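# Pin the fork link to the eye plate

## Task

Join the fork link to the eye plate by passing the 12 mm pin through both cheeks of the fork and through the eye, with the pin's head seated against the fork on the side facing the parts box. Forcing the pin into the metal of either fork cheek or the eye plate counts as failure. When you finish, neither gripper (alone or together with the other) may still be holding any loose object apart from the fork link or the pin you fitted. The joint must stay assembled on its own; anything kept in place only by the robot does not count.

## Robot and tools

Robot: two UFACTORY xArm6 arms, left_arm and right_arm, each with a two-finger parallel gripper and a wrist camera. Both work in one scene frame: origin on the table top midway between the arms, +x out over the table, +z up, left_arm on the +y side. The names left and right are labels only, not sides of any picture. Base positions: left_arm at (-0.010, +0.372, 0) m, quat_wxyz (+0.998, 0, 0, -0.057); right_arm at (+0.012, -0.302, 0) m, quat_wxyz (+0.999, 0, 0, +0.051).

Gripper geometry: fingers point along the gripper's +z axis and close along its y axis. The reported end_effector_position is the pinch point, roughly 2 cm behind the fingertips with fingers shut; closing pushes the tips about 10 mm further along +z.

execute_actions takes "actions", a list holding either nothing, one action, or one wait, plus an optional "pictures" boolean (pictures come by default). An empty list commands nothing and just reports the state. An action is {"rows": [...], "steps": n} with n from 1 to 15 (default 15); each control step lasts 1/30 s. Every row covers one step, and the final row is reused if rows run out before the steps. A wait is {"steps": n} with n up to 300; it returns once that many steps have elapsed since the previous result, and your reply time is counted within them. A refused call sends nothing at all.

Row layout: a single flat list of 14 numbers covering both arms, always all 14 even if one arm stays still. First the left_arm block: waist, shoulder, elbow, forearm roll, wrist pitch, wrist roll, then gripper opening; then the same seven for right_arm. The six joint values are absolute target angles in radians (the same numbers the Joint positions line prints), not offsets. Stated ranges per column: waist -6.283..6.283, shoulder -2.059..2.094, elbow -3.927..0.192, forearm roll -6.283..6.283, wrist pitch -1.693..3.142, wrist roll -6.283..6.283. True ends may differ by up to 0.010 rad. A target beyond an end by more than 0.010 rad, and further out than the joint's last reported angle, is refused; one past the real end is clipped to it and the result may print "joint sent to its limit" (possibly referring to an earlier, still-running action). Opening is a unitless value from -1 (closed) to +1 (fully open, 0.084 m between pads).

Motion limits: each joint target moves at most 3.14 rad/s, takes 0.16 s to accelerate from rest, and all joints of an arm are slowed so they finish together. Each step the target is kept within 0.623 rad of the measured angle, and if targets would place the hand more than 70 mm from where it is, the whole arm's targets are scaled back. Far moves therefore need several calls. Between calls the arms keep heading to the last row sent until they are nearly still or a step is HELD; after that only a new action moves them further. Fingers already opening or closing keep going.

Result lines: the state line, left_arm: … | right_arm: …, gives each hand's end_effector_position (m) and end_effector_quat_wxyz in the scene frame, plus linear and angular velocities (m/s, rad/s); printed hand positions can be off, more so at long reach. Joint positions and Joint velocities give, per arm, the six joints (rad, rad/s) then the finger-pad gap (m, m/s). grip_measured is the measured opening on the same -1..1 scale you command. "joint command not followed" means the clearance check altered or blocked some joint targets while the rest of the row ran. HELD marks steps where your row, wholly or partly, was not sent. Joint torques are total drive output with a fixed per-arm offset and scale plus noise, nonzero even in free air. MOTOR HOT appears from 65 °C; at 80 °C the arm is braked until cooled (OVER-TEMPERATURE FAULT).

Gripping: to hold something, keep commanding an opening well under grip_measured; a larger gap means a harder squeeze, up to about 24 N per pad for items up to roughly 6 cm wide. Slamming shut can press harder and even spring the fingers open. Resending the read grip_measured still holds lightly; wider parts may slip.

Things to avoid: arms striking or pushing each other hard; knocking anything off the table; dropping, slipping or slamming parts; shoving hard. If contact torque hits a joint's load limit (waist 43.5, shoulder 43.5, elbow 26.1, forearm roll 26.1, wrist pitch 17.4, wrist roll 17.4 N m, held weight included), that arm halts, backs off slightly, pauses 10 s and drops the rest of the call. Loose objects may occasionally get a brief push from outside. Time passes while you think and write, so the robot keeps moving during replies.

Cameras: cam_left_wrist and cam_right_wrist, each 672x504, delivered in that order; their calibration (K, distortion, T_world_to_cam) was given up front and may be slightly off. zoom_image takes "camera" (one of those two names) and "region" [x0, y0, x1, y1] in pixels of that camera's latest image, top-left origin, at most 504x504, and returns an enlarged view.

read_manual with optional "section" ("licences") returns URDF licence texts only; it moves nothing.

finished_scene with "scene" (integer, the current scene's number) ends that scene irreversibly, grades it (the goal must hold and persist) and reports the outcome, then begins the next scene if any. Answering without any tool call ends everything.

Each tool is called as name([rows], argument=value, ...), one row to a line, values as JSON.

## Session

execute_actions(actions=[])

Scene clock: 0.00 s of 6033.50 s.
left_arm: end_effector_position=(+0.2463, +0.1118, +0.1296) grip_measured=+1.00 end_effector_quat_wxyz=(+0.536, +0.214, +0.728, -0.369) end_effector_velocity=(-0.000, +0.000, -0.000) end_effector_angular_velocity=(+0.000, +0.000, -0.000) | right_arm: end_effector_position=(+0.2050, -0.0231, +0.2868) grip_measured=+1.00 end_effector_quat_wxyz=(+0.153, +0.507, +0.714, +0.458) end_effector_velocity=(-0.000, +0.000, +0.000) end_effector_angular_velocity=(+0.001, -0.001, +0.001)
Joint positions: left_arm=[-0.545 -0.295  0.041 -2.895  1.171 -0.38   0.084] | right_arm=[ 0.991 -1.236 -0.055 -0.892  0.504 -0.189  0.084]
Joint velocities: left_arm=[ 0.  0.  0.  0. -0. -0.  0.] | right_arm=[-0.    -0.001 -0.     0.    -0.001 -0.    -0.   ]
Joint torques (N m, as the arm reports them, + toward a larger angle): no reading
Motor temperatures (°C, as the motors report them): left_arm=[29 36 38 33 34 35] | right_arm=[32 32 32 32 38 29]
camera_calibration (this result's frames):
cam_left_wrist: T_world_to_cam=[[0.689288, 0.653614, -0.312524, -0.172305], [0.343832, 0.0845731, 0.935215, -0.149726], [0.637701, -0.752088, -0.166438, 0.0801407], [0, 0, 0, 1]] pos_world=[0.119143, 0.185557, 0.0995152]
cam_right_wrist: T_world_to_cam=[[0.576901, 0.0718359, 0.813649, -0.320523], [0.447361, -0.861227, -0.241156, 0.023268], [0.683413, 0.503118, -0.52898, 0.149775], [0, 0, 0, 1]] pos_world=[0.0721432, -0.0322903, 0.345632]

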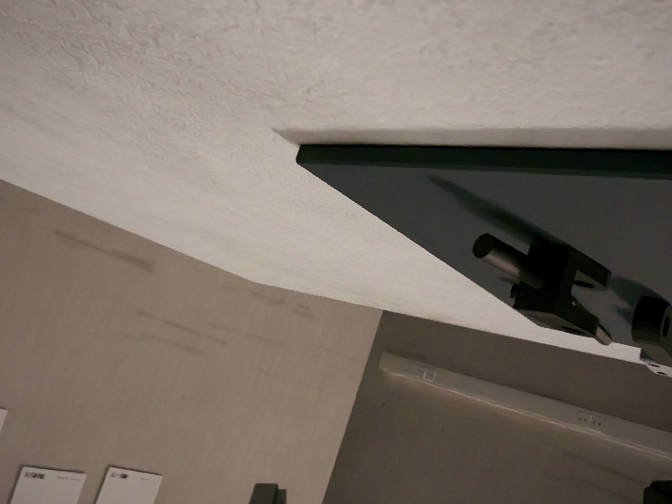

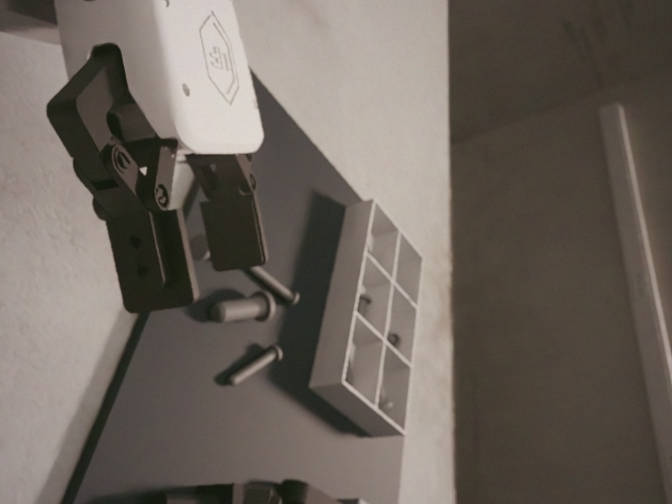

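Separate arms, raise left, then overview.

execute_actions([
  {"rows":[[-0.1,-0.295,-0.9,-2.895,1.171,-0.38,1,0.1,-0.6,-0.6,0,1.2,0,1]]},
], pictures=false)

execute_actions([
  {"steps":50},
], pictures=false)

execute_actions([
  {"rows":[[-0.43,-0.033,-1.168,0,1.201,1.027,1,0.1,-0.6,-0.6,0,1.2,0,1]]},
], pictures=false)

execute_actions([
  {"steps":90},
])

Scene clock: 4.50 s of 6033.50 s.
left_arm: end_effector_position=(+0.3841, +0.1115, +0.2644) grip_measured=+1.00 end_effector_quat_wxyz=(+0.669, +0.149, +0.639, -0.348) end_effector_velocity=(+0.265, +0.033, +0.352) end_effector_angular_velocity=(-0.324, -0.624, +0.323) | right_arm: end_effector_position=(+0.3124, -0.1622, +0.2539) grip_measured=+1.00 end_effector_quat_wxyz=(+0.134, +0.870, +0.426, +0.207) end_effector_velocity=(+0.084, -0.377, -0.123) end_effector_angular_velocity=(+0.506, +1.531, -2.501)
Joint positions: left_arm=[-0.366 -0.295 -0.259 -2.895  1.171 -0.38   0.084] | right_arm=[ 0.523 -0.866 -0.373 -0.424  0.904 -0.079  0.084]
Joint velocities: left_arm=[ 0.323  0.    -0.704  0.    -0.     0.     0.   ] | right_arm=[-1.42   0.886 -0.758  1.423  0.991  0.263 -0.   ]
Joint torques (N m, as the arm reports them, + toward a larger angle): left_arm=[ -1.02 -15.93 -16.72   0.48   1.79   0.34] | right_arm=[ -1.3   -1.28 -14.51   0.23  -1.48   0.69]
Motor temperatures (°C, as the motors report them): left_arm=[29 36 38 33 34 35] | right_arm=[32 32 32 32 38 29]
Steps of this call (steps 1 to 90: nothing new was sent; then 1.00 s passed at rest; steps 91 to 105: all 15 steps of this action). Readings (joint positions):
91: left_arm=[-0.544 -0.295 0.040 -2.895 1.171 -0.380] | right_arm=[0.990 -1.235 -0.055 -0.892 0.504 -0.189]
92: left_arm=[-0.541 -0.295 0.037 -2.894 1.170 -0.380] | right_arm=[0.986 -1.231 -0.059 -0.887 0.509 -0.187]
94: left_arm=[-0.515 -0.294 0.004 -2.894 1.169 -0.380] | right_arm=[0.945 -1.191 -0.094 -0.845 0.551 -0.174]
98: left_arm=[-0.452 -0.295 -0.096 -2.895 1.171 -0.380] | right_arm=[0.809 -1.062 -0.206 -0.710 0.685 -0.137]
105: the state above

Scene clock: 6.17 s of 6033.50 s.
left_arm: end_effector_position=(+0.5113, +0.2086, +0.6218) grip_measured=+1.00 end_effector_quat_wxyz=(+0.879, +0.091, +0.384, -0.267) end_effector_velocity=(+0.000, +0.000, -0.000) end_effector_angular_velocity=(+0.000, +0.000, -0.000) | right_arm: end_effector_position=(+0.3124, -0.2411, +0.2287) grip_measured=+1.00 end_effector_quat_wxyz=(+0.000, +0.995, +0.100, +0.000) end_effector_velocity=(-0.000, -0.000, +0.001) end_effector_angular_velocity=(+0.000, -0.001, -0.001)
Joint positions: left_arm=[-0.1   -0.295 -0.9   -2.895  1.171 -0.38   0.084] | right_arm=[ 0.1   -0.6   -0.6   -0.     1.2   -0.     0.084]
Joint velocities: left_arm=[ 0.    -0.     0.001  0.     0.    -0.     0.   ] | right_arm=[-0.001 -0.002 -0.     0.     0.001 -0.    -0.   ]
Joint torques (N m, as the arm reports them, + toward a larger angle): left_arm=[  0.06 -21.42 -21.92   0.38   2.08   0.24] | right_arm=[ -0.15  -5.97 -13.87  -0.22  -1.53   0.62]
Motor temperatures (°C, as the motors report them): left_arm=[29 36 38 33 34 35] | right_arm=[32 32 33 32 38 29]
Steps of this call (steps 1 to 45: the robot went on to your last target; steps 46 to 50: nothing new was sent). Readings (joint positions):
1: left_arm=[-0.356 -0.295 -0.282 -2.895 1.171 -0.380] | right_arm=[0.474 -0.835 -0.399 -0.375 0.938 -0.070]
2: left_arm=[-0.346 -0.295 -0.306 -2.895 1.171 -0.380] | right_arm=[0.423 -0.803 -0.427 -0.324 0.974 -0.060]
4: left_arm=[-0.326 -0.295 -0.353 -2.895 1.171 -0.380] | right_arm=[0.313 -0.734 -0.486 -0.213 1.051 -0.040]
8: left_arm=[-0.287 -0.295 -0.448 -2.895 1.171 -0.380] | right_arm=[0.152 -0.632 -0.571 -0.054 1.162 -0.010]
50: the state above
All arms were judged still, so your last target was given up. Only a new action makes them travel on or press farther. Fingers that are still opening or closing keep moving.

Scene clock: 6.67 s of 6033.50 s.
left_arm: end_effector_position=(+0.4632, +0.0301, +0.5899) grip_measured=+1.00 end_effector_quat_wxyz=(+0.862, +0.414, +0.257, -0.139) end_effector_velocity=(-0.191, -0.370, -0.155) end_effector_angular_velocity=(+1.542, -1.534, -0.171) | right_arm: end_effector_position=(+0.3124, -0.2411, +0.2287) grip_measured=+1.00 end_effector_quat_wxyz=(+0.000, +0.995, +0.100, +0.000) end_effector_velocity=(+0.000, +0.000, +0.000) end_effector_angular_velocity=(+0.000, -0.002, +0.000)
Joint positions: left_arm=[-0.285 -0.148 -1.05  -2.442  1.188  0.073  0.084] | right_arm=[ 0.1   -0.6   -0.6    0.     1.2   -0.     0.084]
Joint velocities: left_arm=[-0.362  0.287 -0.292  1.316  0.033  1.315  0.   ] | right_arm=[-0.    -0.    -0.    -0.    -0.002 -0.001  0.   ]
Joint torques (N m, as the arm reports them, + toward a larger angle): left_arm=[  0.01 -26.55 -21.49   0.12   1.74   0.51] | right_arm=[ -0.06  -6.05 -13.75  -0.43  -1.48   0.59]
Motor temperatures (°C, as the motors report them): left_arm=[29 36 38 33 34 35] | right_arm=[32 32 33 32 38 29]
Steps of this call (steps 1 to 15: all 15 steps of this action). Readings (joint positions):
1: left_arm=[-0.100 -0.295 -0.900 -2.895 1.171 -0.380] | right_arm=[0.100 -0.600 -0.600 -0.000 1.200 0.000]
2: left_arm=[-0.102 -0.293 -0.902 -2.890 1.171 -0.374] | right_arm=[0.100 -0.600 -0.600 -0.000 1.200 0.000]
4: left_arm=[-0.123 -0.277 -0.920 -2.848 1.173 -0.332] | right_arm=[0.100 -0.600 -0.600 -0.000 1.200 0.000]
8: left_arm=[-0.189 -0.224 -0.973 -2.715 1.179 -0.199] | right_arm=[0.100 -0.600 -0.600 -0.000 1.200 -0.000]
15: the state above

Scene clock: 9.67 s of 6033.50 s.
left_arm: end_effector_position=(+0.3906, +0.1303, +0.2501) grip_measured=+1.00 end_effector_quat_wxyz=(+0.000, +0.707, -0.707, +0.000) end_effector_velocity=(-0.000, +0.000, +0.000) end_effector_angular_velocity=(+0.000, -0.000, -0.000) | right_arm: end_effector_position=(+0.3124, -0.2411, +0.2287) grip_measured=+1.00 end_effector_quat_wxyz=(+0.000, +0.995, +0.100, +0.000) end_effector_velocity=(+0.000, -0.000, -0.000) end_effector_angular_velocity=(+0.000, -0.000, -0.000)
Joint positions: left_arm=[-0.43  -0.033 -1.168 -0.     1.201  1.027  0.084] | right_arm=[ 0.1   -0.6   -0.6    0.     1.2   -0.     0.084]
Joint velocities: left_arm=[ 0. -0.  0.  0.  0.  0.  0.] | right_arm=[-0.     0.001  0.    -0.    -0.001 -0.    -0.   ]
Joint torques (N m, as the arm reports them, + toward a larger angle): left_arm=[ -0.39 -28.33 -20.6    0.23  -1.17   0.26] | right_arm=[ -0.08  -6.03 -13.61  -0.4   -1.58   0.62]
Motor temperatures (°C, as the motors report them): left_arm=[29 36 39 33 34 35] | right_arm=[32 32 33 32 38 29]
Steps of this call (steps 1 to 60: the robot went on to your last target; steps 61 to 90: nothing new was sent). Readings (joint positions):
1: left_arm=[-0.296 -0.139 -1.059 -2.397 1.189 0.118] | right_arm=[0.100 -0.600 -0.600 0.000 1.200 0.000]
2: left_arm=[-0.308 -0.130 -1.069 -2.350 1.190 0.165] | right_arm=[0.100 -0.600 -0.600 -0.000 1.200 -0.000]
4: left_arm=[-0.329 -0.113 -1.086 -2.252 1.192 0.264] | right_arm=[0.100 -0.600 -0.600 0.000 1.200 0.000]
8: left_arm=[-0.365 -0.084 -1.115 -2.030 1.195 0.485] | right_arm=[0.100 -0.600 -0.600 -0.000 1.200 -0.000]
90: the state above
All arms were judged still, so your last target was given up. Only a new action makes them travel on or press farther. Fingers that are still opening or closing keep moving.
camera_calibration (this result's frames):
cam_left_wrist: T_world_to_cam=[[-0.999678, -0.0084054, 0.0239287, 0.415529], [-0.00858509, 0.999936, -0.00741682, -0.0594156], [-0.0238649, -0.00761986, -0.999686, 0.391884], [0, 0, 0, 1]] pos_world=[0.424237, 0.0658906, 0.381378]
cam_right_wrist: T_world_to_cam=[[0.20984, -0.977728, 0.00393647, -0.272689], [-0.977723, -0.209856, -0.00417797, 0.321528], [0.00491101, -0.00297207, -0.999984, 0.352931], [0, 0, 0, 1]] pos_world=[0.369853, -0.198092, 0.355342]

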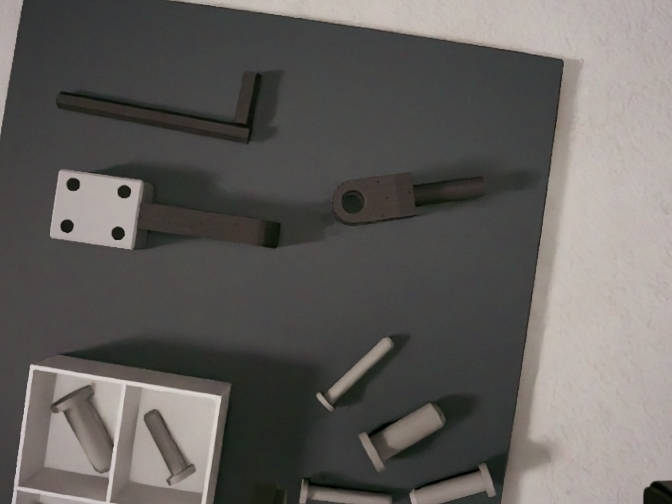

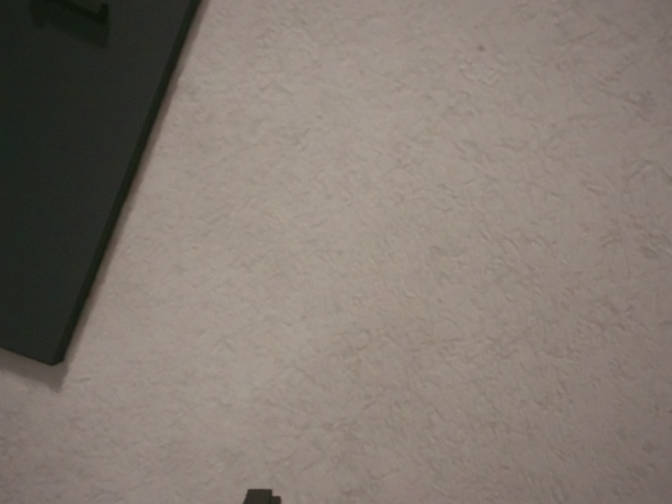

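execute_actions([
  {"rows":[[-0.12,-0.033,-1.168,0,1.201,1.337,1,0.534,0.1,-0.95,0,0.85,0.5,-1]]},
], pictures=false)

execute_actions([
  {"steps":40},
], pictures=false)

execute_actions([
  {"rows":[[-0.12,-0.033,-1.168,0,1.201,1.337,1,0.534,0.2513,-0.9342,0,0.6829,0.5,-1]]},
], pictures=false)

execute_actions([
  {"rows":[[-0.12,-0.033,-1.168,0,1.201,1.337,1,0.551,0.2671,-0.9575,0,0.6904,0.518,-1],[-0.12,-0.033,-1.168,0,1.201,1.337,1,0.551,0.2671,-0.9575,0,0.6904,0.518,-1],[-0.12,-0.033,-1.168,0,1.201,1.337,1,0.551,0.2671,-0.9575,0,0.6904,0.518,-1],[-0.12,-0.033,-1.168,0,1.201,1.337,1,0.568,0.2829,-0.9809,0,0.698,0.536,-1],[-0.12,-0.033,-1.168,0,1.201,1.337,1,0.568,0.2829,-0.9809,0,0.698,0.536,-1],[-0.12,-0.033,-1.168,0,1.201,1.337,1,0.568,0.2829,-0.9809,0,0.698,0.536,-1],[-0.12,-0.033,-1.168,0,1.201,1.337,1,0.585,0.2988,-1.0042,0,0.7054,0.554,-1],[-0.12,-0.033,-1.168,0,1.201,1.337,1,0.585,0.2988,-1.0042,0,0.7054,0.554,-1],[-0.12,-0.033,-1.168,0,1.201,1.337,1,0.585,0.2988,-1.0042,0,0.7054,0.554,-1],[-0.12,-0.033,-1.168,0,1.201,1.337,1,0.602,0.3146,-1.0276,0,0.713,0.572,-1],[-0.12,-0.033,-1.168,0,1.201,1.337,1,0.602,0.3146,-1.0276,0,0.713,0.572,-1],[-0.12,-0.033,-1.168,0,1.201,1.337,1,0.602,0.3146,-1.0276,0,0.713,0.572,-1],[-0.12,-0.033,-1.168,0,1.201,1.337,1,0.6187,0.3304,-1.0509,0,0.7205,0.59,-1]]},
], pictures=false)

execute_actions([
  {"steps":15},
], pictures=false)

execute_actions([
  {"rows":[[-0.12,-0.033,-1.168,0,1.201,1.337,1,0.688,0.2406,-1.054,0,0.813,0.66,0.2]]},
], pictures=false)

execute_actions([
  {"steps":20},
])

Scene clock: 29.97 s of 6033.50 s.
left_arm: end_effector_position=(+0.4437, +0.2579, +0.2501) grip_measured=+1.00 end_effector_quat_wxyz=(-0.000, +0.708, -0.706, -0.000) end_effector_velocity=(+0.014, +0.058, -0.000) end_effector_angular_velocity=(-0.003, +0.002, -0.033) | right_arm: end_effector_position=(+0.3796, -0.1082, +0.1775) grip_measured=-1.00 end_effector_quat_wxyz=(-0.001, +0.997, +0.079, +0.003) end_effector_velocity=(+0.076, +0.334, -0.188) end_effector_angular_velocity=(-0.010, +0.028, -0.093)
Joint positions: left_arm=[-0.133 -0.033 -1.168  0.     1.201  1.322  0.084] | right_arm=[ 0.385 -0.146 -0.83   0.     0.971  0.328  0.   ]
Joint velocities: left_arm=[ 0.13  -0.     0.001 -0.004  0.     0.164 -0.   ] | right_arm=[ 0.625  1.032 -0.501 -0.    -0.502  0.717  0.   ]
Joint torques (N m, as the arm reports them, + toward a larger angle): left_arm=[ -2.59 -28.45 -20.76   0.2   -1.43   0.22] | right_arm=[ -0.69 -12.95 -12.56  -0.26  -1.38   0.44]
Motor temperatures (°C, as the motors report them): left_arm=[29 37 41 33 35 35] | right_arm=[32 32 35 32 38 29]
Steps of this call (steps 1 to 90: nothing new was sent; then 16.80 s passed at rest; steps 91 to 105: all 15 steps of this action). Readings (joint positions):
91: left_arm=[-0.430 -0.033 -1.168 -0.000 1.201 1.027] | right_arm=[0.100 -0.600 -0.600 -0.000 1.200 0.000]
92: left_arm=[-0.426 -0.033 -1.168 -0.000 1.201 1.033] | right_arm=[0.103 -0.596 -0.603 -0.000 1.197 0.005]
94: left_arm=[-0.388 -0.033 -1.168 -0.001 1.201 1.074] | right_arm=[0.132 -0.555 -0.627 -0.000 1.173 0.040]
98: left_arm=[-0.266 -0.033 -1.168 0.000 1.201 1.191] | right_arm=[0.232 -0.400 -0.708 0.000 1.093 0.152]
105: the state above

Scene clock: 31.30 s of 6033.50 s.
left_arm: end_effector_position=(+0.4452, +0.2638, +0.2501) grip_measured=+1.00 end_effector_quat_wxyz=(+0.000, +0.707, -0.707, +0.000) end_effector_velocity=(+0.000, -0.000, +0.000) end_effector_angular_velocity=(+0.000, -0.001, -0.001) | right_arm: end_effector_position=(+0.3870, -0.0258, +0.1254) grip_measured=-1.00 end_effector_quat_wxyz=(-0.000, +0.998, +0.068, +0.000) end_effector_velocity=(-0.000, -0.001, -0.000) end_effector_angular_velocity=(-0.001, +0.002, -0.001)
Joint positions: left_arm=[-0.12  -0.033 -1.168 -0.     1.201  1.337  0.084] | right_arm=[ 0.534  0.1   -0.95  -0.     0.85   0.5    0.   ]
Joint velocities: left_arm=[-0.     0.    -0.001  0.001  0.     0.001 -0.   ] | right_arm=[-0.001  0.    -0.     0.     0.002 -0.     0.   ]
Joint torques (N m, as the arm reports them, + toward a larger angle): left_arm=[ -0.41 -28.24 -20.78   0.28  -1.23   0.39] | right_arm=[ -0.11 -16.57 -12.68  -0.33  -1.53   0.59]
Motor temperatures (°C, as the motors report them): left_arm=[29 37 41 33 35 35] | right_arm=[32 32 35 32 38 29]
Steps of this call (steps 1 to 30: the robot went on to your last target; steps 31 to 40: nothing new was sent). Readings (joint positions):
1: left_arm=[-0.130 -0.033 -1.168 0.000 1.201 1.326] | right_arm=[0.405 -0.112 -0.846 0.000 0.954 0.351]
2: left_arm=[-0.127 -0.033 -1.168 -0.000 1.201 1.329] | right_arm=[0.426 -0.078 -0.863 0.000 0.937 0.375]
4: left_arm=[-0.124 -0.033 -1.168 -0.000 1.201 1.333] | right_arm=[0.466 -0.012 -0.895 0.000 0.905 0.421]
8: left_arm=[-0.122 -0.033 -1.168 -0.000 1.201 1.336] | right_arm=[0.519 0.075 -0.935 0.000 0.864 0.480]
40: the state above
All arms were judged still, so your last target was given up. Only a new action makes them travel on or press farther. Fingers that are still opening or closing keep moving.

Scene clock: 31.80 s of 6033.50 s.
left_arm: end_effector_position=(+0.4452, +0.2638, +0.2501) grip_measured=+1.00 end_effector_quat_wxyz=(+0.000, +0.707, -0.707, +0.000) end_effector_velocity=(+0.000, -0.000, +0.000) end_effector_angular_velocity=(-0.001, -0.001, -0.000) | right_arm: end_effector_position=(+0.3947, -0.0202, +0.0630) grip_measured=-1.00 end_effector_quat_wxyz=(-0.001, +0.998, +0.068, +0.001) end_effector_velocity=(-0.002, -0.002, -0.012) end_effector_angular_velocity=(-0.004, +0.006, -0.000)
Joint positions: left_arm=[-0.12  -0.033 -1.168  0.     1.201  1.337  0.084] | right_arm=[ 0.534  0.248 -0.936 -0.     0.685  0.5    0.   ]
Joint velocities: left_arm=[ 0.     0.    -0.001 -0.001 -0.     0.    -0.   ] | right_arm=[-0.001  0.022  0.009  0.    -0.024 -0.     0.   ]
Joint torques (N m, as the arm reports them, + toward a larger angle): left_arm=[ -0.5  -28.59 -20.92   0.14  -1.36   0.2 ] | right_arm=[ -0.26 -18.63 -11.37  -0.29  -1.42   0.57]
Motor temperatures (°C, as the motors report them): left_arm=[29 37 41 33 35 35] | right_arm=[32 32 35 32 38 29]
Steps of this call (steps 1 to 15: all 15 steps of this action). Readings (joint positions):
1: left_arm=[-0.120 -0.033 -1.168 -0.000 1.201 1.337] | right_arm=[0.534 0.100 -0.950 -0.000 0.850 0.500]
2: left_arm=[-0.120 -0.033 -1.168 -0.000 1.201 1.337] | right_arm=[0.534 0.103 -0.950 -0.000 0.844 0.500]
4: left_arm=[-0.120 -0.033 -1.168 0.000 1.201 1.337] | right_arm=[0.534 0.137 -0.951 -0.000 0.801 0.500]
8: left_arm=[-0.120 -0.033 -1.168 -0.000 1.201 1.337] | right_arm=[0.534 0.231 -0.931 0.000 0.714 0.500]
15: the state above

Scene clock: 32.30 s of 6033.50 s.
left_arm: end_effector_position=(+0.4452, +0.2638, +0.2501) grip_measured=+1.00 end_effector_quat_wxyz=(+0.000, +0.707, -0.707, +0.000) end_effector_velocity=(-0.001, +0.000, -0.001) end_effector_angular_velocity=(+0.001, +0.002, -0.000) | right_arm: end_effector_position=(+0.3914, +0.0201, +0.0612) grip_measured=-1.00 end_effector_quat_wxyz=(+0.000, +0.998, +0.065, +0.000) end_effector_velocity=(-0.009, +0.103, +0.005) end_effector_angular_velocity=(+0.006, -0.012, +0.003)
Joint positions: left_arm=[-0.12  -0.033 -1.168 -0.     1.201  1.337  0.084] | right_arm=[ 0.603  0.316 -1.03  -0.     0.714  0.574  0.   ]
Joint velocities: left_arm=[ 0.     0.     0.002  0.     0.     0.    -0.   ] | right_arm=[ 0.171  0.151 -0.239 -0.004  0.076  0.17   0.   ]
Joint torques (N m, as the arm reports them, + toward a larger angle): left_arm=[ -0.51 -28.35 -20.81   0.47  -1.23   0.3 ] | right_arm=[ -1.2  -19.53 -11.     0.05  -1.93   0.49]
Motor temperatures (°C, as the motors report them): left_arm=[29 37 41 33 35 35] | right_arm=[32 32 35 32 38 29]
Steps of this call (steps 1 to 15: all 15 steps of this action). Readings (joint positions):
1: left_arm=[-0.120 -0.033 -1.168 -0.000 1.201 1.337] | right_arm=[0.534 0.249 -0.936 -0.000 0.685 0.500]
2: left_arm=[-0.120 -0.033 -1.168 0.000 1.201 1.337] | right_arm=[0.536 0.251 -0.938 0.000 0.686 0.503]
4: left_arm=[-0.120 -0.033 -1.168 -0.000 1.201 1.337] | right_arm=[0.544 0.259 -0.948 -0.000 0.688 0.511]
8: left_arm=[-0.120 -0.033 -1.168 0.000 1.201 1.337] | right_arm=[0.564 0.279 -0.976 -0.000 0.696 0.532]
15: the state above

Scene clock: 32.80 s of 6033.50 s.
left_arm: end_effector_position=(+0.4452, +0.2638, +0.2501) grip_measured=+1.00 end_effector_quat_wxyz=(+0.000, +0.707, -0.707, +0.000) end_effector_velocity=(-0.001, +0.000, -0.001) end_effector_angular_velocity=(+0.001, +0.002, +0.001) | right_arm: end_effector_position=(+0.3905, +0.0296, +0.0617) grip_measured=-1.00 end_effector_quat_wxyz=(-0.001, +0.998, +0.065, +0.001) end_effector_velocity=(-0.001, +0.001, -0.001) end_effector_angular_velocity=(-0.002, +0.002, +0.002)
Joint positions: left_arm=[-0.12  -0.033 -1.168  0.     1.201  1.337  0.084] | right_arm=[ 0.619  0.329 -1.051  0.     0.72   0.59   0.   ]
Joint velocities: left_arm=[ 0.    -0.     0.002  0.001 -0.    -0.001 -0.   ] | right_arm=[ 0.003  0.002 -0.001 -0.     0.002  0.001  0.   ]
Joint torques (N m, as the arm reports them, + toward a larger angle): left_arm=[ -0.39 -28.15 -20.65   0.42  -1.28   0.27] | right_arm=[ -0.3  -15.26  -9.47  -0.42  -1.27   0.69]
Motor temperatures (°C, as the motors report them): left_arm=[29 37 41 33 35 35] | right_arm=[32 32 34 32 38 29]
Steps of this call (steps 1 to 15: the robot went on to your last target). Readings (joint positions):
1: left_arm=[-0.120 -0.033 -1.168 -0.000 1.201 1.337] | right_arm=[0.608 0.320 -1.037 -0.000 0.716 0.578]
2: left_arm=[-0.120 -0.033 -1.168 0.000 1.201 1.337] | right_arm=[0.612 0.322 -1.042 -0.000 0.717 0.582]
4: left_arm=[-0.120 -0.033 -1.168 -0.000 1.201 1.337] | right_arm=[0.616 0.326 -1.048 0.000 0.719 0.586]
8: left_arm=[-0.120 -0.033 -1.168 -0.000 1.201 1.337] | right_arm=[0.618 0.328 -1.051 0.000 0.720 0.589]
15: the state above

Scene clock: 33.30 s of 6033.50 s.
left_arm: end_effector_position=(+0.4452, +0.2638, +0.2501) grip_measured=+1.00 end_effector_quat_wxyz=(+0.000, +0.707, -0.707, +0.000) end_effector_velocity=(+0.000, -0.000, +0.000) end_effector_angular_velocity=(+0.000, -0.001, -0.000) | right_arm: end_effector_position=(+0.3626, +0.0502, +0.0987) grip_measured=+0.19 end_effector_quat_wxyz=(+0.001, +0.998, +0.064, -0.001) end_effector_velocity=(+0.001, +0.006, +0.011) end_effector_angular_velocity=(+0.012, -0.012, -0.001)
Joint positions: left_arm=[-0.12  -0.033 -1.168 -0.     1.201  1.337  0.084] | right_arm=[ 0.687  0.243 -1.053 -0.     0.812  0.659  0.052]
Joint velocities: left_arm=[-0.     0.    -0.001  0.     0.     0.    -0.   ] | right_arm=[ 0.008 -0.016 -0.01  -0.     0.008  0.009  0.   ]
Joint torques (N m, as the arm reports them, + toward a larger angle): left_arm=[ -0.11 -28.26 -20.8    0.33  -1.19   0.26] | right_arm=[ -0.31 -18.81 -12.44  -0.32  -1.49   0.67]
Motor temperatures (°C, as the motors report them): left_arm=[29 37 41 33 35 35] | right_arm=[32 32 34 32 38 29]
Steps of this call (steps 1 to 15: all 15 steps of this action). Readings (joint positions):
1: left_arm=[-0.120 -0.033 -1.168 0.000 1.201 1.337] | right_arm=[0.619 0.329 -1.051 -0.000 0.721 0.590]
2: left_arm=[-0.120 -0.033 -1.168 -0.000 1.201 1.337] | right_arm=[0.621 0.327 -1.050 -0.000 0.726 0.594]
4: left_arm=[-0.120 -0.033 -1.168 -0.000 1.201 1.337] | right_arm=[0.645 0.300 -1.045 -0.000 0.761 0.620]
8: left_arm=[-0.120 -0.033 -1.168 -0.000 1.201 1.337] | right_arm=[0.681 0.249 -1.057 -0.000 0.800 0.651]
15: the state above

Scene clock: 33.97 s of 6033.50 s.
left_arm: end_effector_position=(+0.4452, +0.2638, +0.2501) grip_measured=+1.00 end_effector_quat_wxyz=(+0.000, +0.707, -0.707, +0.000) end_effector_velocity=(-0.001, -0.000, -0.001) end_effector_angular_velocity=(-0.001, +0.002, -0.001) | right_arm: end_effector_position=(+0.3626, +0.0510, +0.1001) grip_measured=+0.19 end_effector_quat_wxyz=(-0.000, +0.998, +0.065, +0.000) end_effector_velocity=(+0.000, -0.000, -0.001) end_effector_angular_velocity=(-0.001, +0.001, -0.001)
Joint positions: left_arm=[-0.12  -0.033 -1.168 -0.     1.201  1.337  0.084] | right_arm=[ 0.688  0.241 -1.054 -0.     0.813  0.66   0.052]
Joint velocities: left_arm=[-0.     0.     0.001 -0.002  0.     0.001  0.   ] | right_arm=[-0.001  0.001 -0.     0.    -0.     0.    -0.   ]
Joint torques (N m, as the arm reports them, + toward a larger angle): left_arm=[ -0.25 -28.07 -20.58   0.36  -1.31   0.29] | right_arm=[ -0.15 -18.29 -12.5   -0.37  -1.5    0.63]
Motor temperatures (°C, as the motors report them): left_arm=[29 37 41 33 35 35] | right_arm=[32 32 34 32 38 29]
Steps of this call (steps 1 to 15: the robot went on to your last target; steps 16 to 20: nothing new was sent). Readings (joint positions):
1: left_arm=[-0.120 -0.033 -1.168 -0.000 1.201 1.337] | right_arm=[0.687 0.242 -1.053 -0.000 0.812 0.659]
2: left_arm=[-0.120 -0.033 -1.168 -0.000 1.201 1.337] | right_arm=[0.687 0.242 -1.053 -0.000 0.813 0.660]
4: left_arm=[-0.120 -0.033 -1.168 0.000 1.201 1.337] | right_arm=[0.688 0.241 -1.054 -0.000 0.813 0.660]
8: left_arm=[-0.120 -0.033 -1.168 0.000 1.201 1.337] | right_arm=[0.688 0.241 -1.054 -0.000 0.813 0.660]
20: the state above
All arms were judged still, so your last target was given up. Only a new action makes them travel on or press farther. Fingers that are still opening or closing keep moving.
camera_calibration (this result's frames):
cam_left_wrist: T_world_to_cam=[[-0.999678, -0.00840515, 0.0239265, 0.471314], [-0.00858485, 0.999936, -0.00741779, -0.192506], [-0.0238626, -0.00762081, -0.999686, 0.394206], [0, 0, 0, 1]] pos_world=[0.478916, 0.199459, 0.381378]
cam_right_wrist: T_world_to_cam=[[0.138947, -0.990293, 0.00371547, 0.0292718], [-0.990287, -0.138963, -0.00447141, 0.43231], [0.00494432, -0.00305809, -0.999983, 0.224981], [0, 0, 0, 1]] pos_world=[0.422932, 0.0897508, 0.226801]

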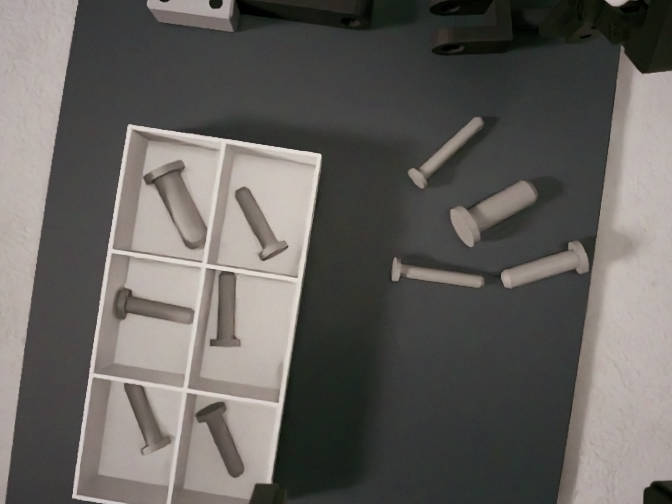

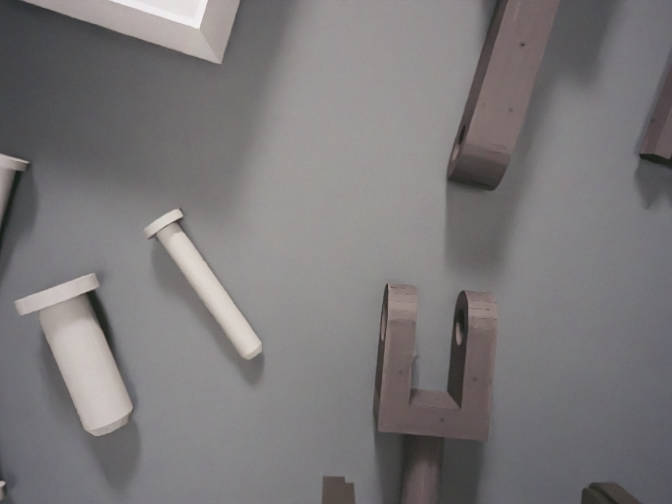

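execute_actions([
  {"rows":[[-0.12,-0.033,-1.168,0,1.201,1.337,1,0.7098,0.23,-0.995,0,0.765,0.757,0.0]]},
], pictures=false)

execute_actions([
  {"rows":[[-0.12,-0.033,-1.168,0,1.201,1.337,1,0.7098,0.3482,-0.9741,0,0.6259,0.757,0.0]]},
], pictures=false)

execute_actions([
  {"steps":15},
], pictures=false)

execute_actions([
  {"rows":[[-0.12,-0.033,-1.168,0,1.201,1.337,1,0.7098,0.3482,-0.9741,0,0.6259,0.757,-0.3],[-0.12,-0.033,-1.168,0,1.201,1.337,1,0.7098,0.3482,-0.9741,0,0.6259,0.757,-0.5],[-0.12,-0.033,-1.168,0,1.201,1.337,1,0.7098,0.3482,-0.9741,0,0.6259,0.757,-0.65],[-0.12,-0.033,-1.168,0,1.201,1.337,1,0.7098,0.3482,-0.9741,0,0.6259,0.757,-0.8],[-0.12,-0.033,-1.168,0,1.201,1.337,1,0.7098,0.3482,-0.9741,0,0.6259,0.757,-1]]},
])

zoom_image(camera="cam_left_wrist", region=[100, 100, 604, 500])

Scene clock: 47.33 s of 6033.50 s.
left_arm: end_effector_position=(+0.4452, +0.2638, +0.2501) grip_measured=+1.00 end_effector_quat_wxyz=(+0.000, +0.707, -0.707, +0.000) end_effector_velocity=(-0.001, +0.000, -0.001) end_effector_angular_velocity=(+0.000, +0.002, -0.001) | right_arm: end_effector_position=(+0.3470, +0.0501, +0.0873) grip_measured=-0.01 end_effector_quat_wxyz=(-0.000, +1.000, +0.027, +0.000) end_effector_velocity=(-0.004, -0.001, -0.003) end_effector_angular_velocity=(-0.004, +0.004, -0.007)
Joint positions: left_arm=[-0.12  -0.033 -1.168 -0.     1.201  1.337  0.084] | right_arm=[ 0.709  0.23  -0.996 -0.     0.765  0.756  0.044]
Joint velocities: left_arm=[-0.     0.     0.002 -0.     0.     0.002  0.   ] | right_arm=[ 0.004 -0.001  0.01  -0.    -0.003  0.011 -0.   ]
Joint torques (N m, as the arm reports them, + toward a larger angle): left_arm=[ -0.31 -28.29 -20.65   0.43  -1.25   0.34] | right_arm=[ -0.19 -18.39 -12.44  -0.34  -1.53   0.54]
Motor temperatures (°C, as the motors report them): left_arm=[29 37 41 33 35 35] | right_arm=[32 32 35 32 38 29]
Steps of this call (steps 1 to 90: nothing new was sent; then 9.87 s passed at rest; steps 91 to 105: all 15 steps of this action). Readings (joint positions):
91: left_arm=[-0.120 -0.033 -1.168 0.000 1.201 1.337] | right_arm=[0.688 0.241 -1.054 -0.000 0.813 0.660]
92: left_arm=[-0.120 -0.033 -1.168 -0.000 1.201 1.337] | right_arm=[0.689 0.240 -1.052 -0.000 0.810 0.666]
94: left_arm=[-0.120 -0.033 -1.168 0.000 1.201 1.337] | right_arm=[0.696 0.235 -1.032 -0.000 0.793 0.700]
98: left_arm=[-0.120 -0.033 -1.168 -0.000 1.201 1.337] | right_arm=[0.708 0.232 -1.001 0.000 0.772 0.744]
105: the state above

Scene clock: 47.83 s of 6033.50 s.
left_arm: end_effector_position=(+0.4452, +0.2638, +0.2501) grip_measured=+1.00 end_effector_quat_wxyz=(+0.000, +0.707, -0.707, +0.000) end_effector_velocity=(+0.000, -0.000, +0.001) end_effector_angular_velocity=(-0.001, -0.001, +0.001) | right_arm: end_effector_position=(+0.3478, +0.0512, +0.0342) grip_measured=-0.01 end_effector_quat_wxyz=(-0.001, +1.000, +0.027, +0.001) end_effector_velocity=(-0.004, -0.003, -0.010) end_effector_angular_velocity=(-0.008, +0.008, +0.001)
Joint positions: left_arm=[-0.12  -0.033 -1.168 -0.     1.201  1.337  0.084] | right_arm=[ 0.71   0.346 -0.976 -0.     0.628  0.757  0.044]
Joint velocities: left_arm=[-0.    -0.    -0.001 -0.     0.    -0.     0.   ] | right_arm=[ 0.001  0.016  0.011  0.    -0.016  0.    -0.   ]
Joint torques (N m, as the arm reports them, + toward a larger angle): left_arm=[ -0.07 -28.27 -20.68   0.46  -1.36   0.45] | right_arm=[  0.1  -18.85 -11.14  -0.24  -1.52   0.64]
Motor temperatures (°C, as the motors report them): left_arm=[29 37 41 33 35 35] | right_arm=[32 32 35 32 38 29]
Steps of this call (steps 1 to 15: all 15 steps of this action). Readings (joint positions):
1: left_arm=[-0.120 -0.033 -1.168 -0.000 1.201 1.337] | right_arm=[0.710 0.230 -0.996 -0.000 0.765 0.756]
2: left_arm=[-0.120 -0.033 -1.168 0.000 1.201 1.337] | right_arm=[0.710 0.233 -0.996 -0.000 0.760 0.756]
4: left_arm=[-0.120 -0.033 -1.168 0.000 1.201 1.337] | right_arm=[0.710 0.263 -0.994 -0.000 0.718 0.757]
8: left_arm=[-0.120 -0.033 -1.168 0.000 1.201 1.337] | right_arm=[0.710 0.335 -0.971 0.000 0.650 0.757]
15: the state above

Scene clock: 48.33 s of 6033.50 s.
left_arm: end_effector_position=(+0.4452, +0.2638, +0.2501) grip_measured=+1.00 end_effector_quat_wxyz=(+0.000, +0.707, -0.707, +0.000) end_effector_velocity=(+0.000, +0.000, +0.000) end_effector_angular_velocity=(+0.000, -0.001, +0.000) | right_arm: end_effector_position=(+0.3472, +0.0506, +0.0326) grip_measured=-0.01 end_effector_quat_wxyz=(-0.000, +1.000, +0.027, +0.000) end_effector_velocity=(-0.001, +0.000, -0.000) end_effector_angular_velocity=(-0.001, +0.001, +0.001)
Joint positions: left_arm=[-0.12  -0.033 -1.168  0.     1.201  1.337  0.084] | right_arm=[ 0.71   0.348 -0.974 -0.     0.626  0.757  0.044]
Joint velocities: left_arm=[-0.     0.    -0.001  0.001 -0.    -0.001 -0.   ] | right_arm=[ 0.002  0.     0.     0.     0.001  0.    -0.   ]
Joint torques (N m, as the arm reports them, + toward a larger angle): left_arm=[ -0.33 -27.94 -20.75   0.09  -1.18   0.12] | right_arm=[  0.03 -19.17 -11.03  -0.13  -1.53   0.66]
Motor temperatures (°C, as the motors report them): left_arm=[29 37 41 33 35 35] | right_arm=[32 32 35 32 38 29]
Steps of this call (steps 1 to 15: the robot went on to your last target). Readings (joint positions):
1: left_arm=[-0.120 -0.033 -1.168 -0.000 1.201 1.337] | right_arm=[0.710 0.346 -0.975 -0.000 0.627 0.757]
2: left_arm=[-0.120 -0.033 -1.168 0.000 1.201 1.337] | right_arm=[0.710 0.347 -0.975 -0.000 0.627 0.757]
4: left_arm=[-0.120 -0.033 -1.168 0.000 1.201 1.337] | right_arm=[0.710 0.347 -0.974 -0.000 0.626 0.757]
8: left_arm=[-0.120 -0.033 -1.168 -0.000 1.201 1.337] | right_arm=[0.710 0.348 -0.974 -0.000 0.626 0.757]
15: the state above
All arms were judged still, so your last target was given up. Only a new action makes them travel on or press farther. Fingers that are still opening or closing keep moving.

Scene clock: 48.83 s of 6033.50 s.
left_arm: end_effector_position=(+0.4452, +0.2638, +0.2501) grip_measured=+1.00 end_effector_quat_wxyz=(+0.000, +0.707, -0.707, +0.000) end_effector_velocity=(+0.000, -0.000, +0.001) end_effector_angular_velocity=(-0.000, -0.002, -0.000) | right_arm: end_effector_position=(+0.3471, +0.0506, +0.0325) grip_measured=-0.74 end_effector_quat_wxyz=(-0.000, +1.000, +0.027, +0.000) end_effector_velocity=(-0.000, +0.001, +0.001) end_effector_angular_velocity=(+0.002, -0.002, +0.002)
Joint positions: left_arm=[-0.12  -0.033 -1.168 -0.     1.201  1.337  0.084] | right_arm=[ 0.71   0.348 -0.974  0.     0.626  0.757  0.011]
Joint velocities: left_arm=[ 0.    -0.    -0.002  0.     0.     0.    -0.   ] | right_arm=[ 0.001 -0.002  0.    -0.    -0.    -0.     0.   ]
Joint torques (N m, as the arm reports them, + toward a larger angle): left_arm=[ -0.44 -28.04 -20.95   0.36  -1.11   0.22] | right_arm=[ -0.2  -19.09 -10.93  -0.21  -1.47   0.61]
Motor temperatures (°C, as the motors report them): left_arm=[29 37 41 33 35 35] | right_arm=[32 32 35 32 38 29]
Steps of this call (steps 1 to 15: all 15 steps of this action). Readings (joint positions):
1: left_arm=[-0.120 -0.033 -1.168 0.000 1.201 1.337] | right_arm=[0.710 0.348 -0.974 -0.000 0.626 0.757]
2: left_arm=[-0.120 -0.033 -1.168 0.000 1.201 1.337] | right_arm=[0.710 0.348 -0.974 -0.000 0.626 0.757]
4: left_arm=[-0.120 -0.033 -1.168 0.000 1.201 1.337] | right_arm=[0.710 0.348 -0.974 -0.000 0.626 0.757]
8: left_arm=[-0.120 -0.033 -1.168 -0.000 1.201 1.337] | right_arm=[0.710 0.348 -0.974 -0.000 0.626 0.757]
15: the state above
camera_calibration (this result's frames):
cam_left_wrist: T_world_to_cam=[[-0.999678, -0.00840515, 0.0239266, 0.471314], [-0.00858485, 0.999936, -0.00741771, -0.192506], [-0.0238627, -0.00762073, -0.999686, 0.394206], [0, 0, 0, 1]] pos_world=[0.478916, 0.199459, 0.381378]
cam_right_wrist: T_world_to_cam=[[0.0642038, -0.997929, 0.00390827, 0.0575132], [-0.997927, -0.0642201, -0.00420852, 0.415488], [0.00445079, -0.00362996, -0.999984, 0.157689], [0, 0, 0, 1]] pos_world=[0.410233, 0.0846492, 0.15921]

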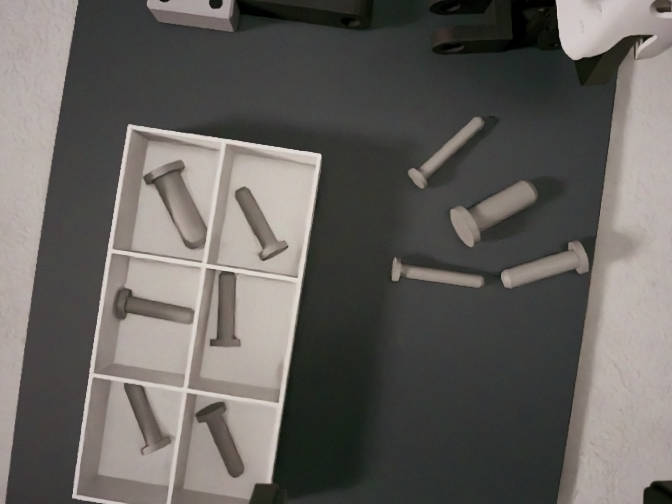

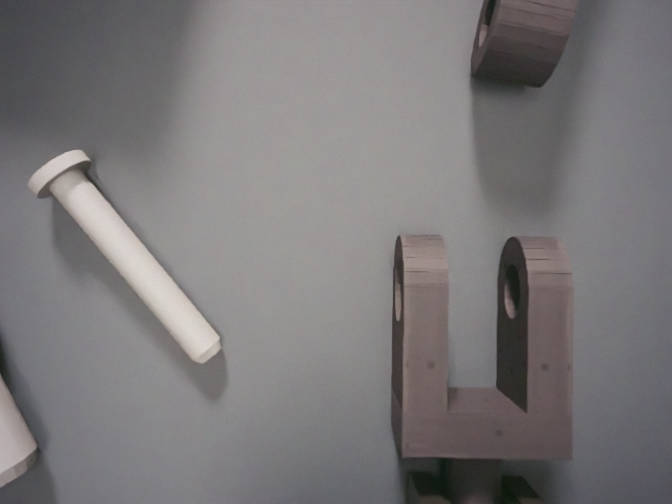

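Region (100, 100, 604, 500) of cam_left_wrist's 672x504 image, scaled by 1.000; it fills the top 400 rows of this view, and the rest is white.

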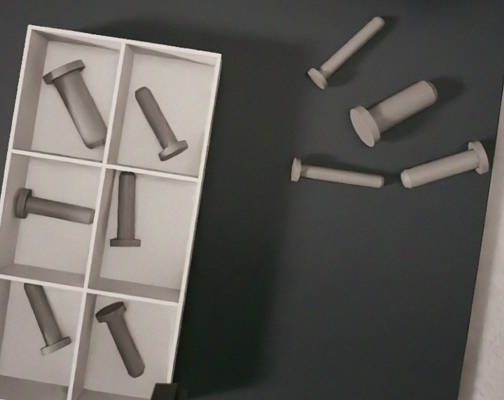

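execute_actions([
  {"rows":[[-0.12,-0.033,-1.168,0,1.201,1.337,1,0.7098,0.343,-0.9745,0,0.6315,0.757,-1],[-0.12,-0.033,-1.168,0,1.201,1.337,1,0.7098,0.343,-0.9745,0,0.6315,0.757,-1],[-0.12,-0.033,-1.168,0,1.201,1.337,1,0.7098,0.343,-0.9745,0,0.6315,0.757,-1],[-0.12,-0.033,-1.168,0,1.201,1.337,1,0.7098,0.343,-0.9745,0,0.6315,0.757,-1],[-0.12,-0.033,-1.168,0,1.201,1.337,1,0.697,0.3765,-1.027,0,0.6505,0.834,-1],[-0.12,-0.033,-1.168,0,1.201,1.337,1,0.697,0.3765,-1.027,0,0.6505,0.834,-1],[-0.12,-0.033,-1.168,0,1.201,1.337,1,0.697,0.3765,-1.027,0,0.6505,0.834,-1],[-0.12,-0.033,-1.168,0,1.201,1.337,1,0.697,0.3765,-1.027,0,0.6505,0.834,-1],[-0.12,-0.033,-1.168,0,1.201,1.337,1,0.6846,0.4099,-1.0792,0,0.6693,0.9116,-1]]},
], pictures=false)

execute_actions([
  {"steps":15},
])

Scene clock: 67.33 s of 6033.50 s.
left_arm: end_effector_position=(+0.4452, +0.2638, +0.2501) grip_measured=+1.00 end_effector_quat_wxyz=(+0.000, +0.707, -0.707, +0.000) end_effector_velocity=(-0.000, -0.000, -0.000) end_effector_angular_velocity=(+0.000, +0.000, +0.000) | right_arm: end_effector_position=(+0.3711, +0.0587, +0.0347) grip_measured=-0.74 end_effector_quat_wxyz=(-0.000, +0.999, -0.053, +0.000) end_effector_velocity=(+0.027, +0.008, -0.002) end_effector_angular_velocity=(-0.007, +0.007, -0.214)
Joint positions: left_arm=[-0.12  -0.033 -1.168  0.     1.201  1.337  0.084] | right_arm=[ 0.687  0.403 -1.069 -0.     0.665  0.894  0.011]
Joint velocities: left_arm=[-0.    -0.     0.001  0.    -0.    -0.001  0.   ] | right_arm=[-0.026  0.076 -0.116  0.     0.049  0.187  0.   ]
Joint torques (N m, as the arm reports them, + toward a larger angle): left_arm=[ -0.01 -28.56 -21.03   0.47  -1.31   0.35] | right_arm=[  0.37 -21.81 -11.47  -0.36  -1.75   0.4 ]
Motor temperatures (°C, as the motors report them): left_arm=[29 37 41 33 35 35] | right_arm=[32 32 34 32 38 29]
Steps of this call (steps 1 to 15: the robot went on to your last target; steps 16 to 90: nothing new was sent; then 15.00 s passed at rest; steps 91 to 105: all 15 steps of this action). Readings (joint positions):
91: left_arm=[-0.120 -0.033 -1.168 -0.000 1.201 1.337] | right_arm=[0.710 0.348 -0.974 -0.000 0.626 0.757]
92: left_arm=[-0.120 -0.033 -1.168 -0.000 1.201 1.337] | right_arm=[0.710 0.347 -0.974 -0.000 0.627 0.757]
94: left_arm=[-0.120 -0.033 -1.168 -0.000 1.201 1.337] | right_arm=[0.710 0.346 -0.973 0.000 0.630 0.757]
98: left_arm=[-0.120 -0.033 -1.168 -0.000 1.201 1.337] | right_arm=[0.704 0.359 -0.997 0.000 0.640 0.792]
105: the state above

Scene clock: 67.83 s of 6033.50 s.
left_arm: end_effector_position=(+0.4452, +0.2638, +0.2501) grip_measured=+1.00 end_effector_quat_wxyz=(+0.000, +0.707, -0.707, +0.000) end_effector_velocity=(-0.000, -0.000, -0.000) end_effector_angular_velocity=(-0.000, +0.001, +0.001) | right_arm: end_effector_position=(+0.3735, +0.0596, +0.0346) grip_measured=-0.74 end_effector_quat_wxyz=(+0.000, +0.998, -0.063, -0.000) end_effector_velocity=(+0.000, +0.001, +0.000) end_effector_angular_velocity=(+0.001, -0.001, -0.001)
Joint positions: left_arm=[-0.12  -0.033 -1.168  0.     1.201  1.337  0.084] | right_arm=[ 0.685  0.41  -1.079  0.     0.669  0.911  0.011]
Joint velocities: left_arm=[ 0.    -0.     0.    -0.     0.    -0.001  0.   ] | right_arm=[ 0.     0.001 -0.001 -0.    -0.001  0.001  0.   ]
Joint torques (N m, as the arm reports them, + toward a larger angle): left_arm=[ -0.19 -28.4  -20.72   0.33  -1.22   0.31] | right_arm=[ -0.31 -21.17 -12.14  -0.45  -1.66   0.58]
Motor temperatures (°C, as the motors report them): left_arm=[29 37 41 33 35 35] | right_arm=[32 32 34 32 38 29]
Steps of this call (steps 1 to 15: the robot went on to your last target). Readings (joint positions):
1: left_arm=[-0.120 -0.033 -1.168 -0.000 1.201 1.337] | right_arm=[0.686 0.405 -1.072 -0.000 0.666 0.900]
2: left_arm=[-0.120 -0.033 -1.168 -0.000 1.201 1.337] | right_arm=[0.686 0.407 -1.074 0.000 0.667 0.903]
4: left_arm=[-0.120 -0.033 -1.168 -0.000 1.201 1.337] | right_arm=[0.685 0.408 -1.076 0.000 0.668 0.907]
8: left_arm=[-0.120 -0.033 -1.168 0.000 1.201 1.337] | right_arm=[0.685 0.409 -1.078 0.000 0.669 0.911]
15: the state above
camera_calibration (this result's frames):
cam_left_wrist: T_world_to_cam=[[-0.999678, -0.00840508, 0.0239266, 0.471314], [-0.00858478, 0.999936, -0.00741769, -0.192506], [-0.0238627, -0.00762071, -0.999686, 0.394206], [0, 0, 0, 1]] pos_world=[0.478916, 0.199459, 0.381378]
cam_right_wrist: T_world_to_cam=[[-0.115149, -0.99334, 0.00396675, 0.13153], [-0.993341, 0.115133, -0.00415656, 0.429959], [0.00367217, -0.00441896, -0.999983, 0.160022], [0, 0, 0, 1]] pos_world=[0.441654, 0.0818586, 0.161285]

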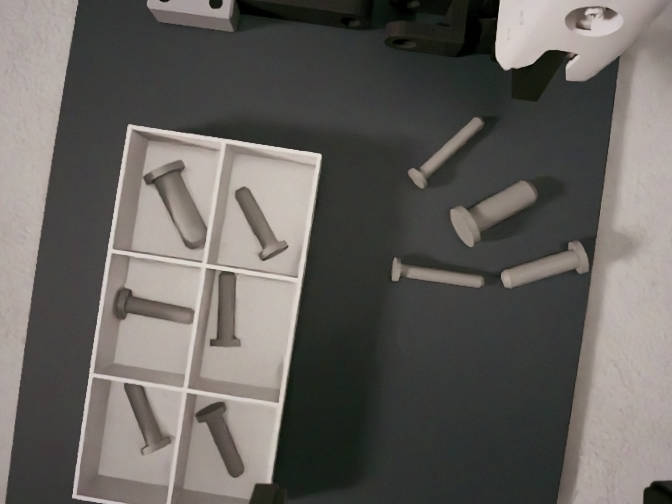

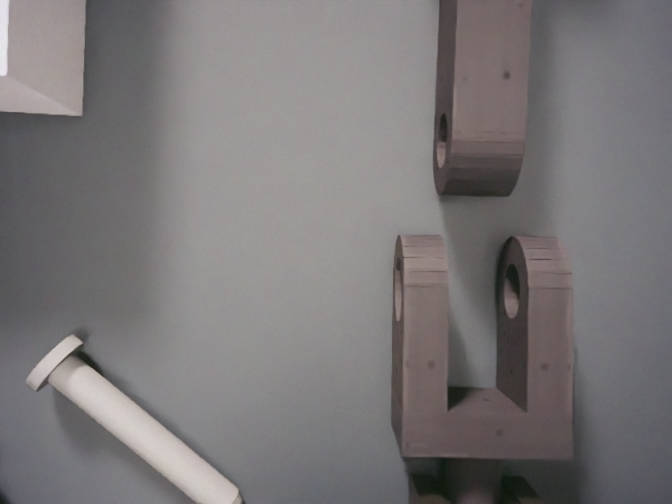

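execute_actions([
  {"rows":[[0.234,0.2,-1.186,1.745,0,3.14,-1,0.6867,0.4128,-1.0838,0,0.671,0.9387,-1]]},
], pictures=false)

execute_actions([
  {"rows":[[0.234,0.2,-1.186,1.745,0,3.14,-1,0.677,0.4235,-1.1009,0,0.6775,0.929,-1],[0.234,0.2,-1.186,1.745,0,3.14,-1,0.677,0.4235,-1.1009,0,0.6775,0.929,-1],[0.234,0.2,-1.186,1.745,0,3.14,-1,0.677,0.4235,-1.1009,0,0.6775,0.929,-1],[0.234,0.2,-1.186,1.745,0,3.14,-1,0.677,0.4235,-1.1009,0,0.6775,0.929,-1],[0.234,0.2,-1.186,1.745,0,3.14,-1,0.677,0.4235,-1.1009,0,0.6775,0.929,-1],[0.234,0.2,-1.186,1.745,0,3.14,-1,0.677,0.4235,-1.1009,0,0.6775,0.929,-1],[0.234,0.2,-1.186,1.745,0,3.14,-1,0.6705,0.4306,-1.1124,0,0.6818,0.9225,-1]]},
])

Scene clock: 78.50 s of 6033.50 s.
left_arm: end_effector_position=(+0.5715, +0.4024, +0.2495) grip_measured=-1.00 end_effector_quat_wxyz=(+0.239, -0.477, +0.845, +0.034) end_effector_velocity=(+0.342, +0.264, +0.111) end_effector_angular_velocity=(+1.613, -0.712, -2.273) | right_arm: end_effector_position=(+0.3735, +0.0611, +0.0346) grip_measured=-0.74 end_effector_quat_wxyz=(+0.000, +0.997, -0.075, +0.000) end_effector_velocity=(-0.001, -0.000, -0.001) end_effector_angular_velocity=(-0.002, +0.002, -0.002)
Joint positions: left_arm=[ 0.079  0.098 -1.178  0.456  0.745  1.793  0.   ] | right_arm=[ 0.687  0.413 -1.084  0.     0.671  0.938  0.011]
Joint velocities: left_arm=[ 0.478  0.313 -0.024  1.581 -1.577  1.578  0.   ] | right_arm=[ 0.001  0.001 -0.    -0.     0.002  0.003  0.   ]
Joint torques (N m, as the arm reports them, + toward a larger angle): left_arm=[ -0.49 -32.73 -21.2    1.74  -1.74   0.63] | right_arm=[  0.08 -21.15 -12.09  -0.29  -1.67   0.62]
Motor temperatures (°C, as the motors report them): left_arm=[29 37 42 33 35 35] | right_arm=[32 32 34 32 38 29]
Steps of this call (steps 1 to 15: the robot went on to your last target; steps 16 to 90: nothing new was sent; then 7.17 s passed at rest; steps 91 to 105: all 15 steps of this action). Readings (joint positions):
91: left_arm=[-0.120 -0.033 -1.168 0.000 1.201 1.337] | right_arm=[0.685 0.410 -1.079 -0.000 0.669 0.912]
92: left_arm=[-0.118 -0.032 -1.168 0.005 1.196 1.343] | right_arm=[0.685 0.410 -1.080 0.000 0.670 0.916]
94: left_arm=[-0.097 -0.018 -1.171 0.046 1.154 1.384] | right_arm=[0.686 0.412 -1.082 0.000 0.670 0.927]
98: left_arm=[-0.029 0.027 -1.172 0.171 1.030 1.508] | right_arm=[0.687 0.413 -1.083 0.000 0.671 0.936]
105: the state above

Scene clock: 79.00 s of 6033.50 s.
left_arm: end_effector_position=(+0.6393, +0.3761, +0.2672) grip_measured=-1.00 end_effector_quat_wxyz=(+0.320, +0.563, +0.677, +0.350) end_effector_velocity=(-0.052, -0.022, -0.075) end_effector_angular_velocity=(+1.989, +0.284, -1.499) | right_arm: end_effector_position=(+0.3829, +0.0598, +0.0343) grip_measured=-0.74 end_effector_quat_wxyz=(+0.001, +0.997, -0.075, -0.001) end_effector_velocity=(+0.001, +0.000, -0.001) end_effector_angular_velocity=(-0.002, +0.003, +0.004)
Joint positions: left_arm=[ 0.231  0.199 -1.184  1.641  0.016  3.015  0.   ] | right_arm=[ 0.672  0.43  -1.111  0.     0.682  0.923  0.011]
Joint velocities: left_arm=[ 0.032  0.018 -0.003  1.151 -0.169  1.369  0.   ] | right_arm=[-0.001  0.006 -0.006  0.001  0.005 -0.005  0.   ]
Joint torques (N m, as the arm reports them, + toward a larger angle): left_arm=[ -0.99 -35.83 -21.15  -3.34  -0.36  -0.64] | right_arm=[ -2.19 -21.28 -13.07  -1.05  -2.34   0.79]
Motor temperatures (°C, as the motors report them): left_arm=[29 37 42 33 35 35] | right_arm=[32 32 34 32 38 29]
Steps of this call (steps 1 to 15: all 15 steps of this action). Readings (joint positions):
1: left_arm=[0.095 0.109 -1.179 0.512 0.689 1.849] | right_arm=[0.687 0.413 -1.084 0.000 0.671 0.938]
2: left_arm=[0.112 0.120 -1.180 0.577 0.624 1.914] | right_arm=[0.685 0.414 -1.086 0.000 0.672 0.937]
4: left_arm=[0.150 0.144 -1.182 0.737 0.464 2.075] | right_arm=[0.681 0.419 -1.094 -0.000 0.675 0.933]
8: left_arm=[0.206 0.181 -1.185 1.106 0.168 2.443] | right_arm=[0.677 0.424 -1.101 0.000 0.678 0.929]
15: the state above
camera_calibration (this result's frames):
cam_left_wrist: T_world_to_cam=[[0.517795, 0.126273, 0.846134, -0.574574], [0.172042, -0.984211, 0.0415978, 0.3147], [0.838028, 0.124031, -0.531344, -0.308865], [0, 0, 0, 1]] pos_world=[0.502207, 0.420594, 0.308963]
cam_right_wrist: T_world_to_cam=[[-0.139364, -0.990228, 0.00510237, 0.141907], [-0.990239, 0.13935, -0.00302132, 0.43667], [0.00228078, -0.00547363, -0.999982, 0.160297], [0, 0, 0, 1]] pos_world=[0.451819, 0.080548, 0.16089]

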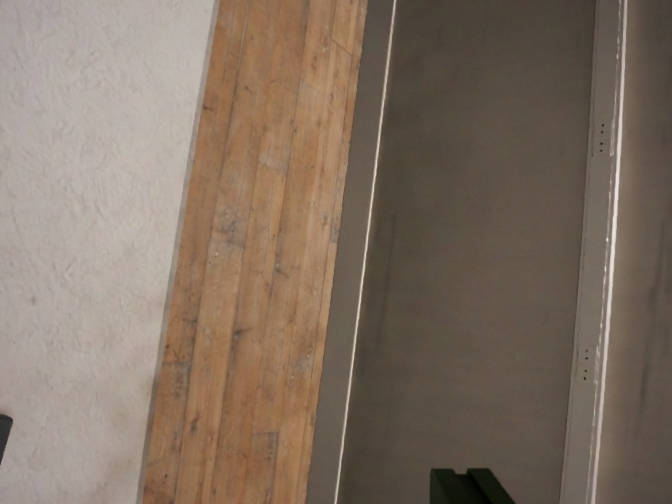

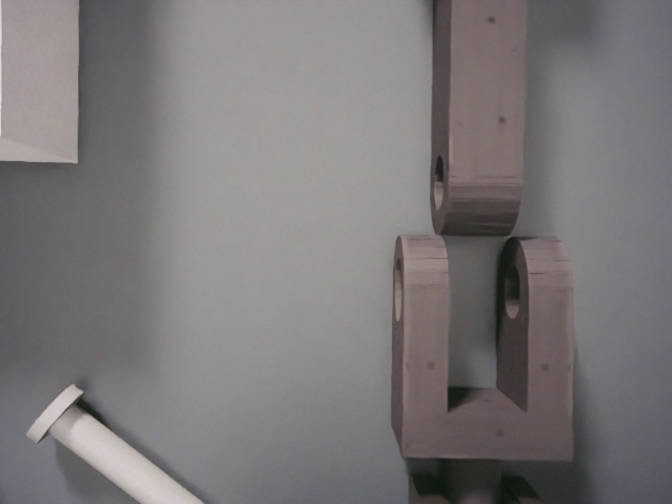

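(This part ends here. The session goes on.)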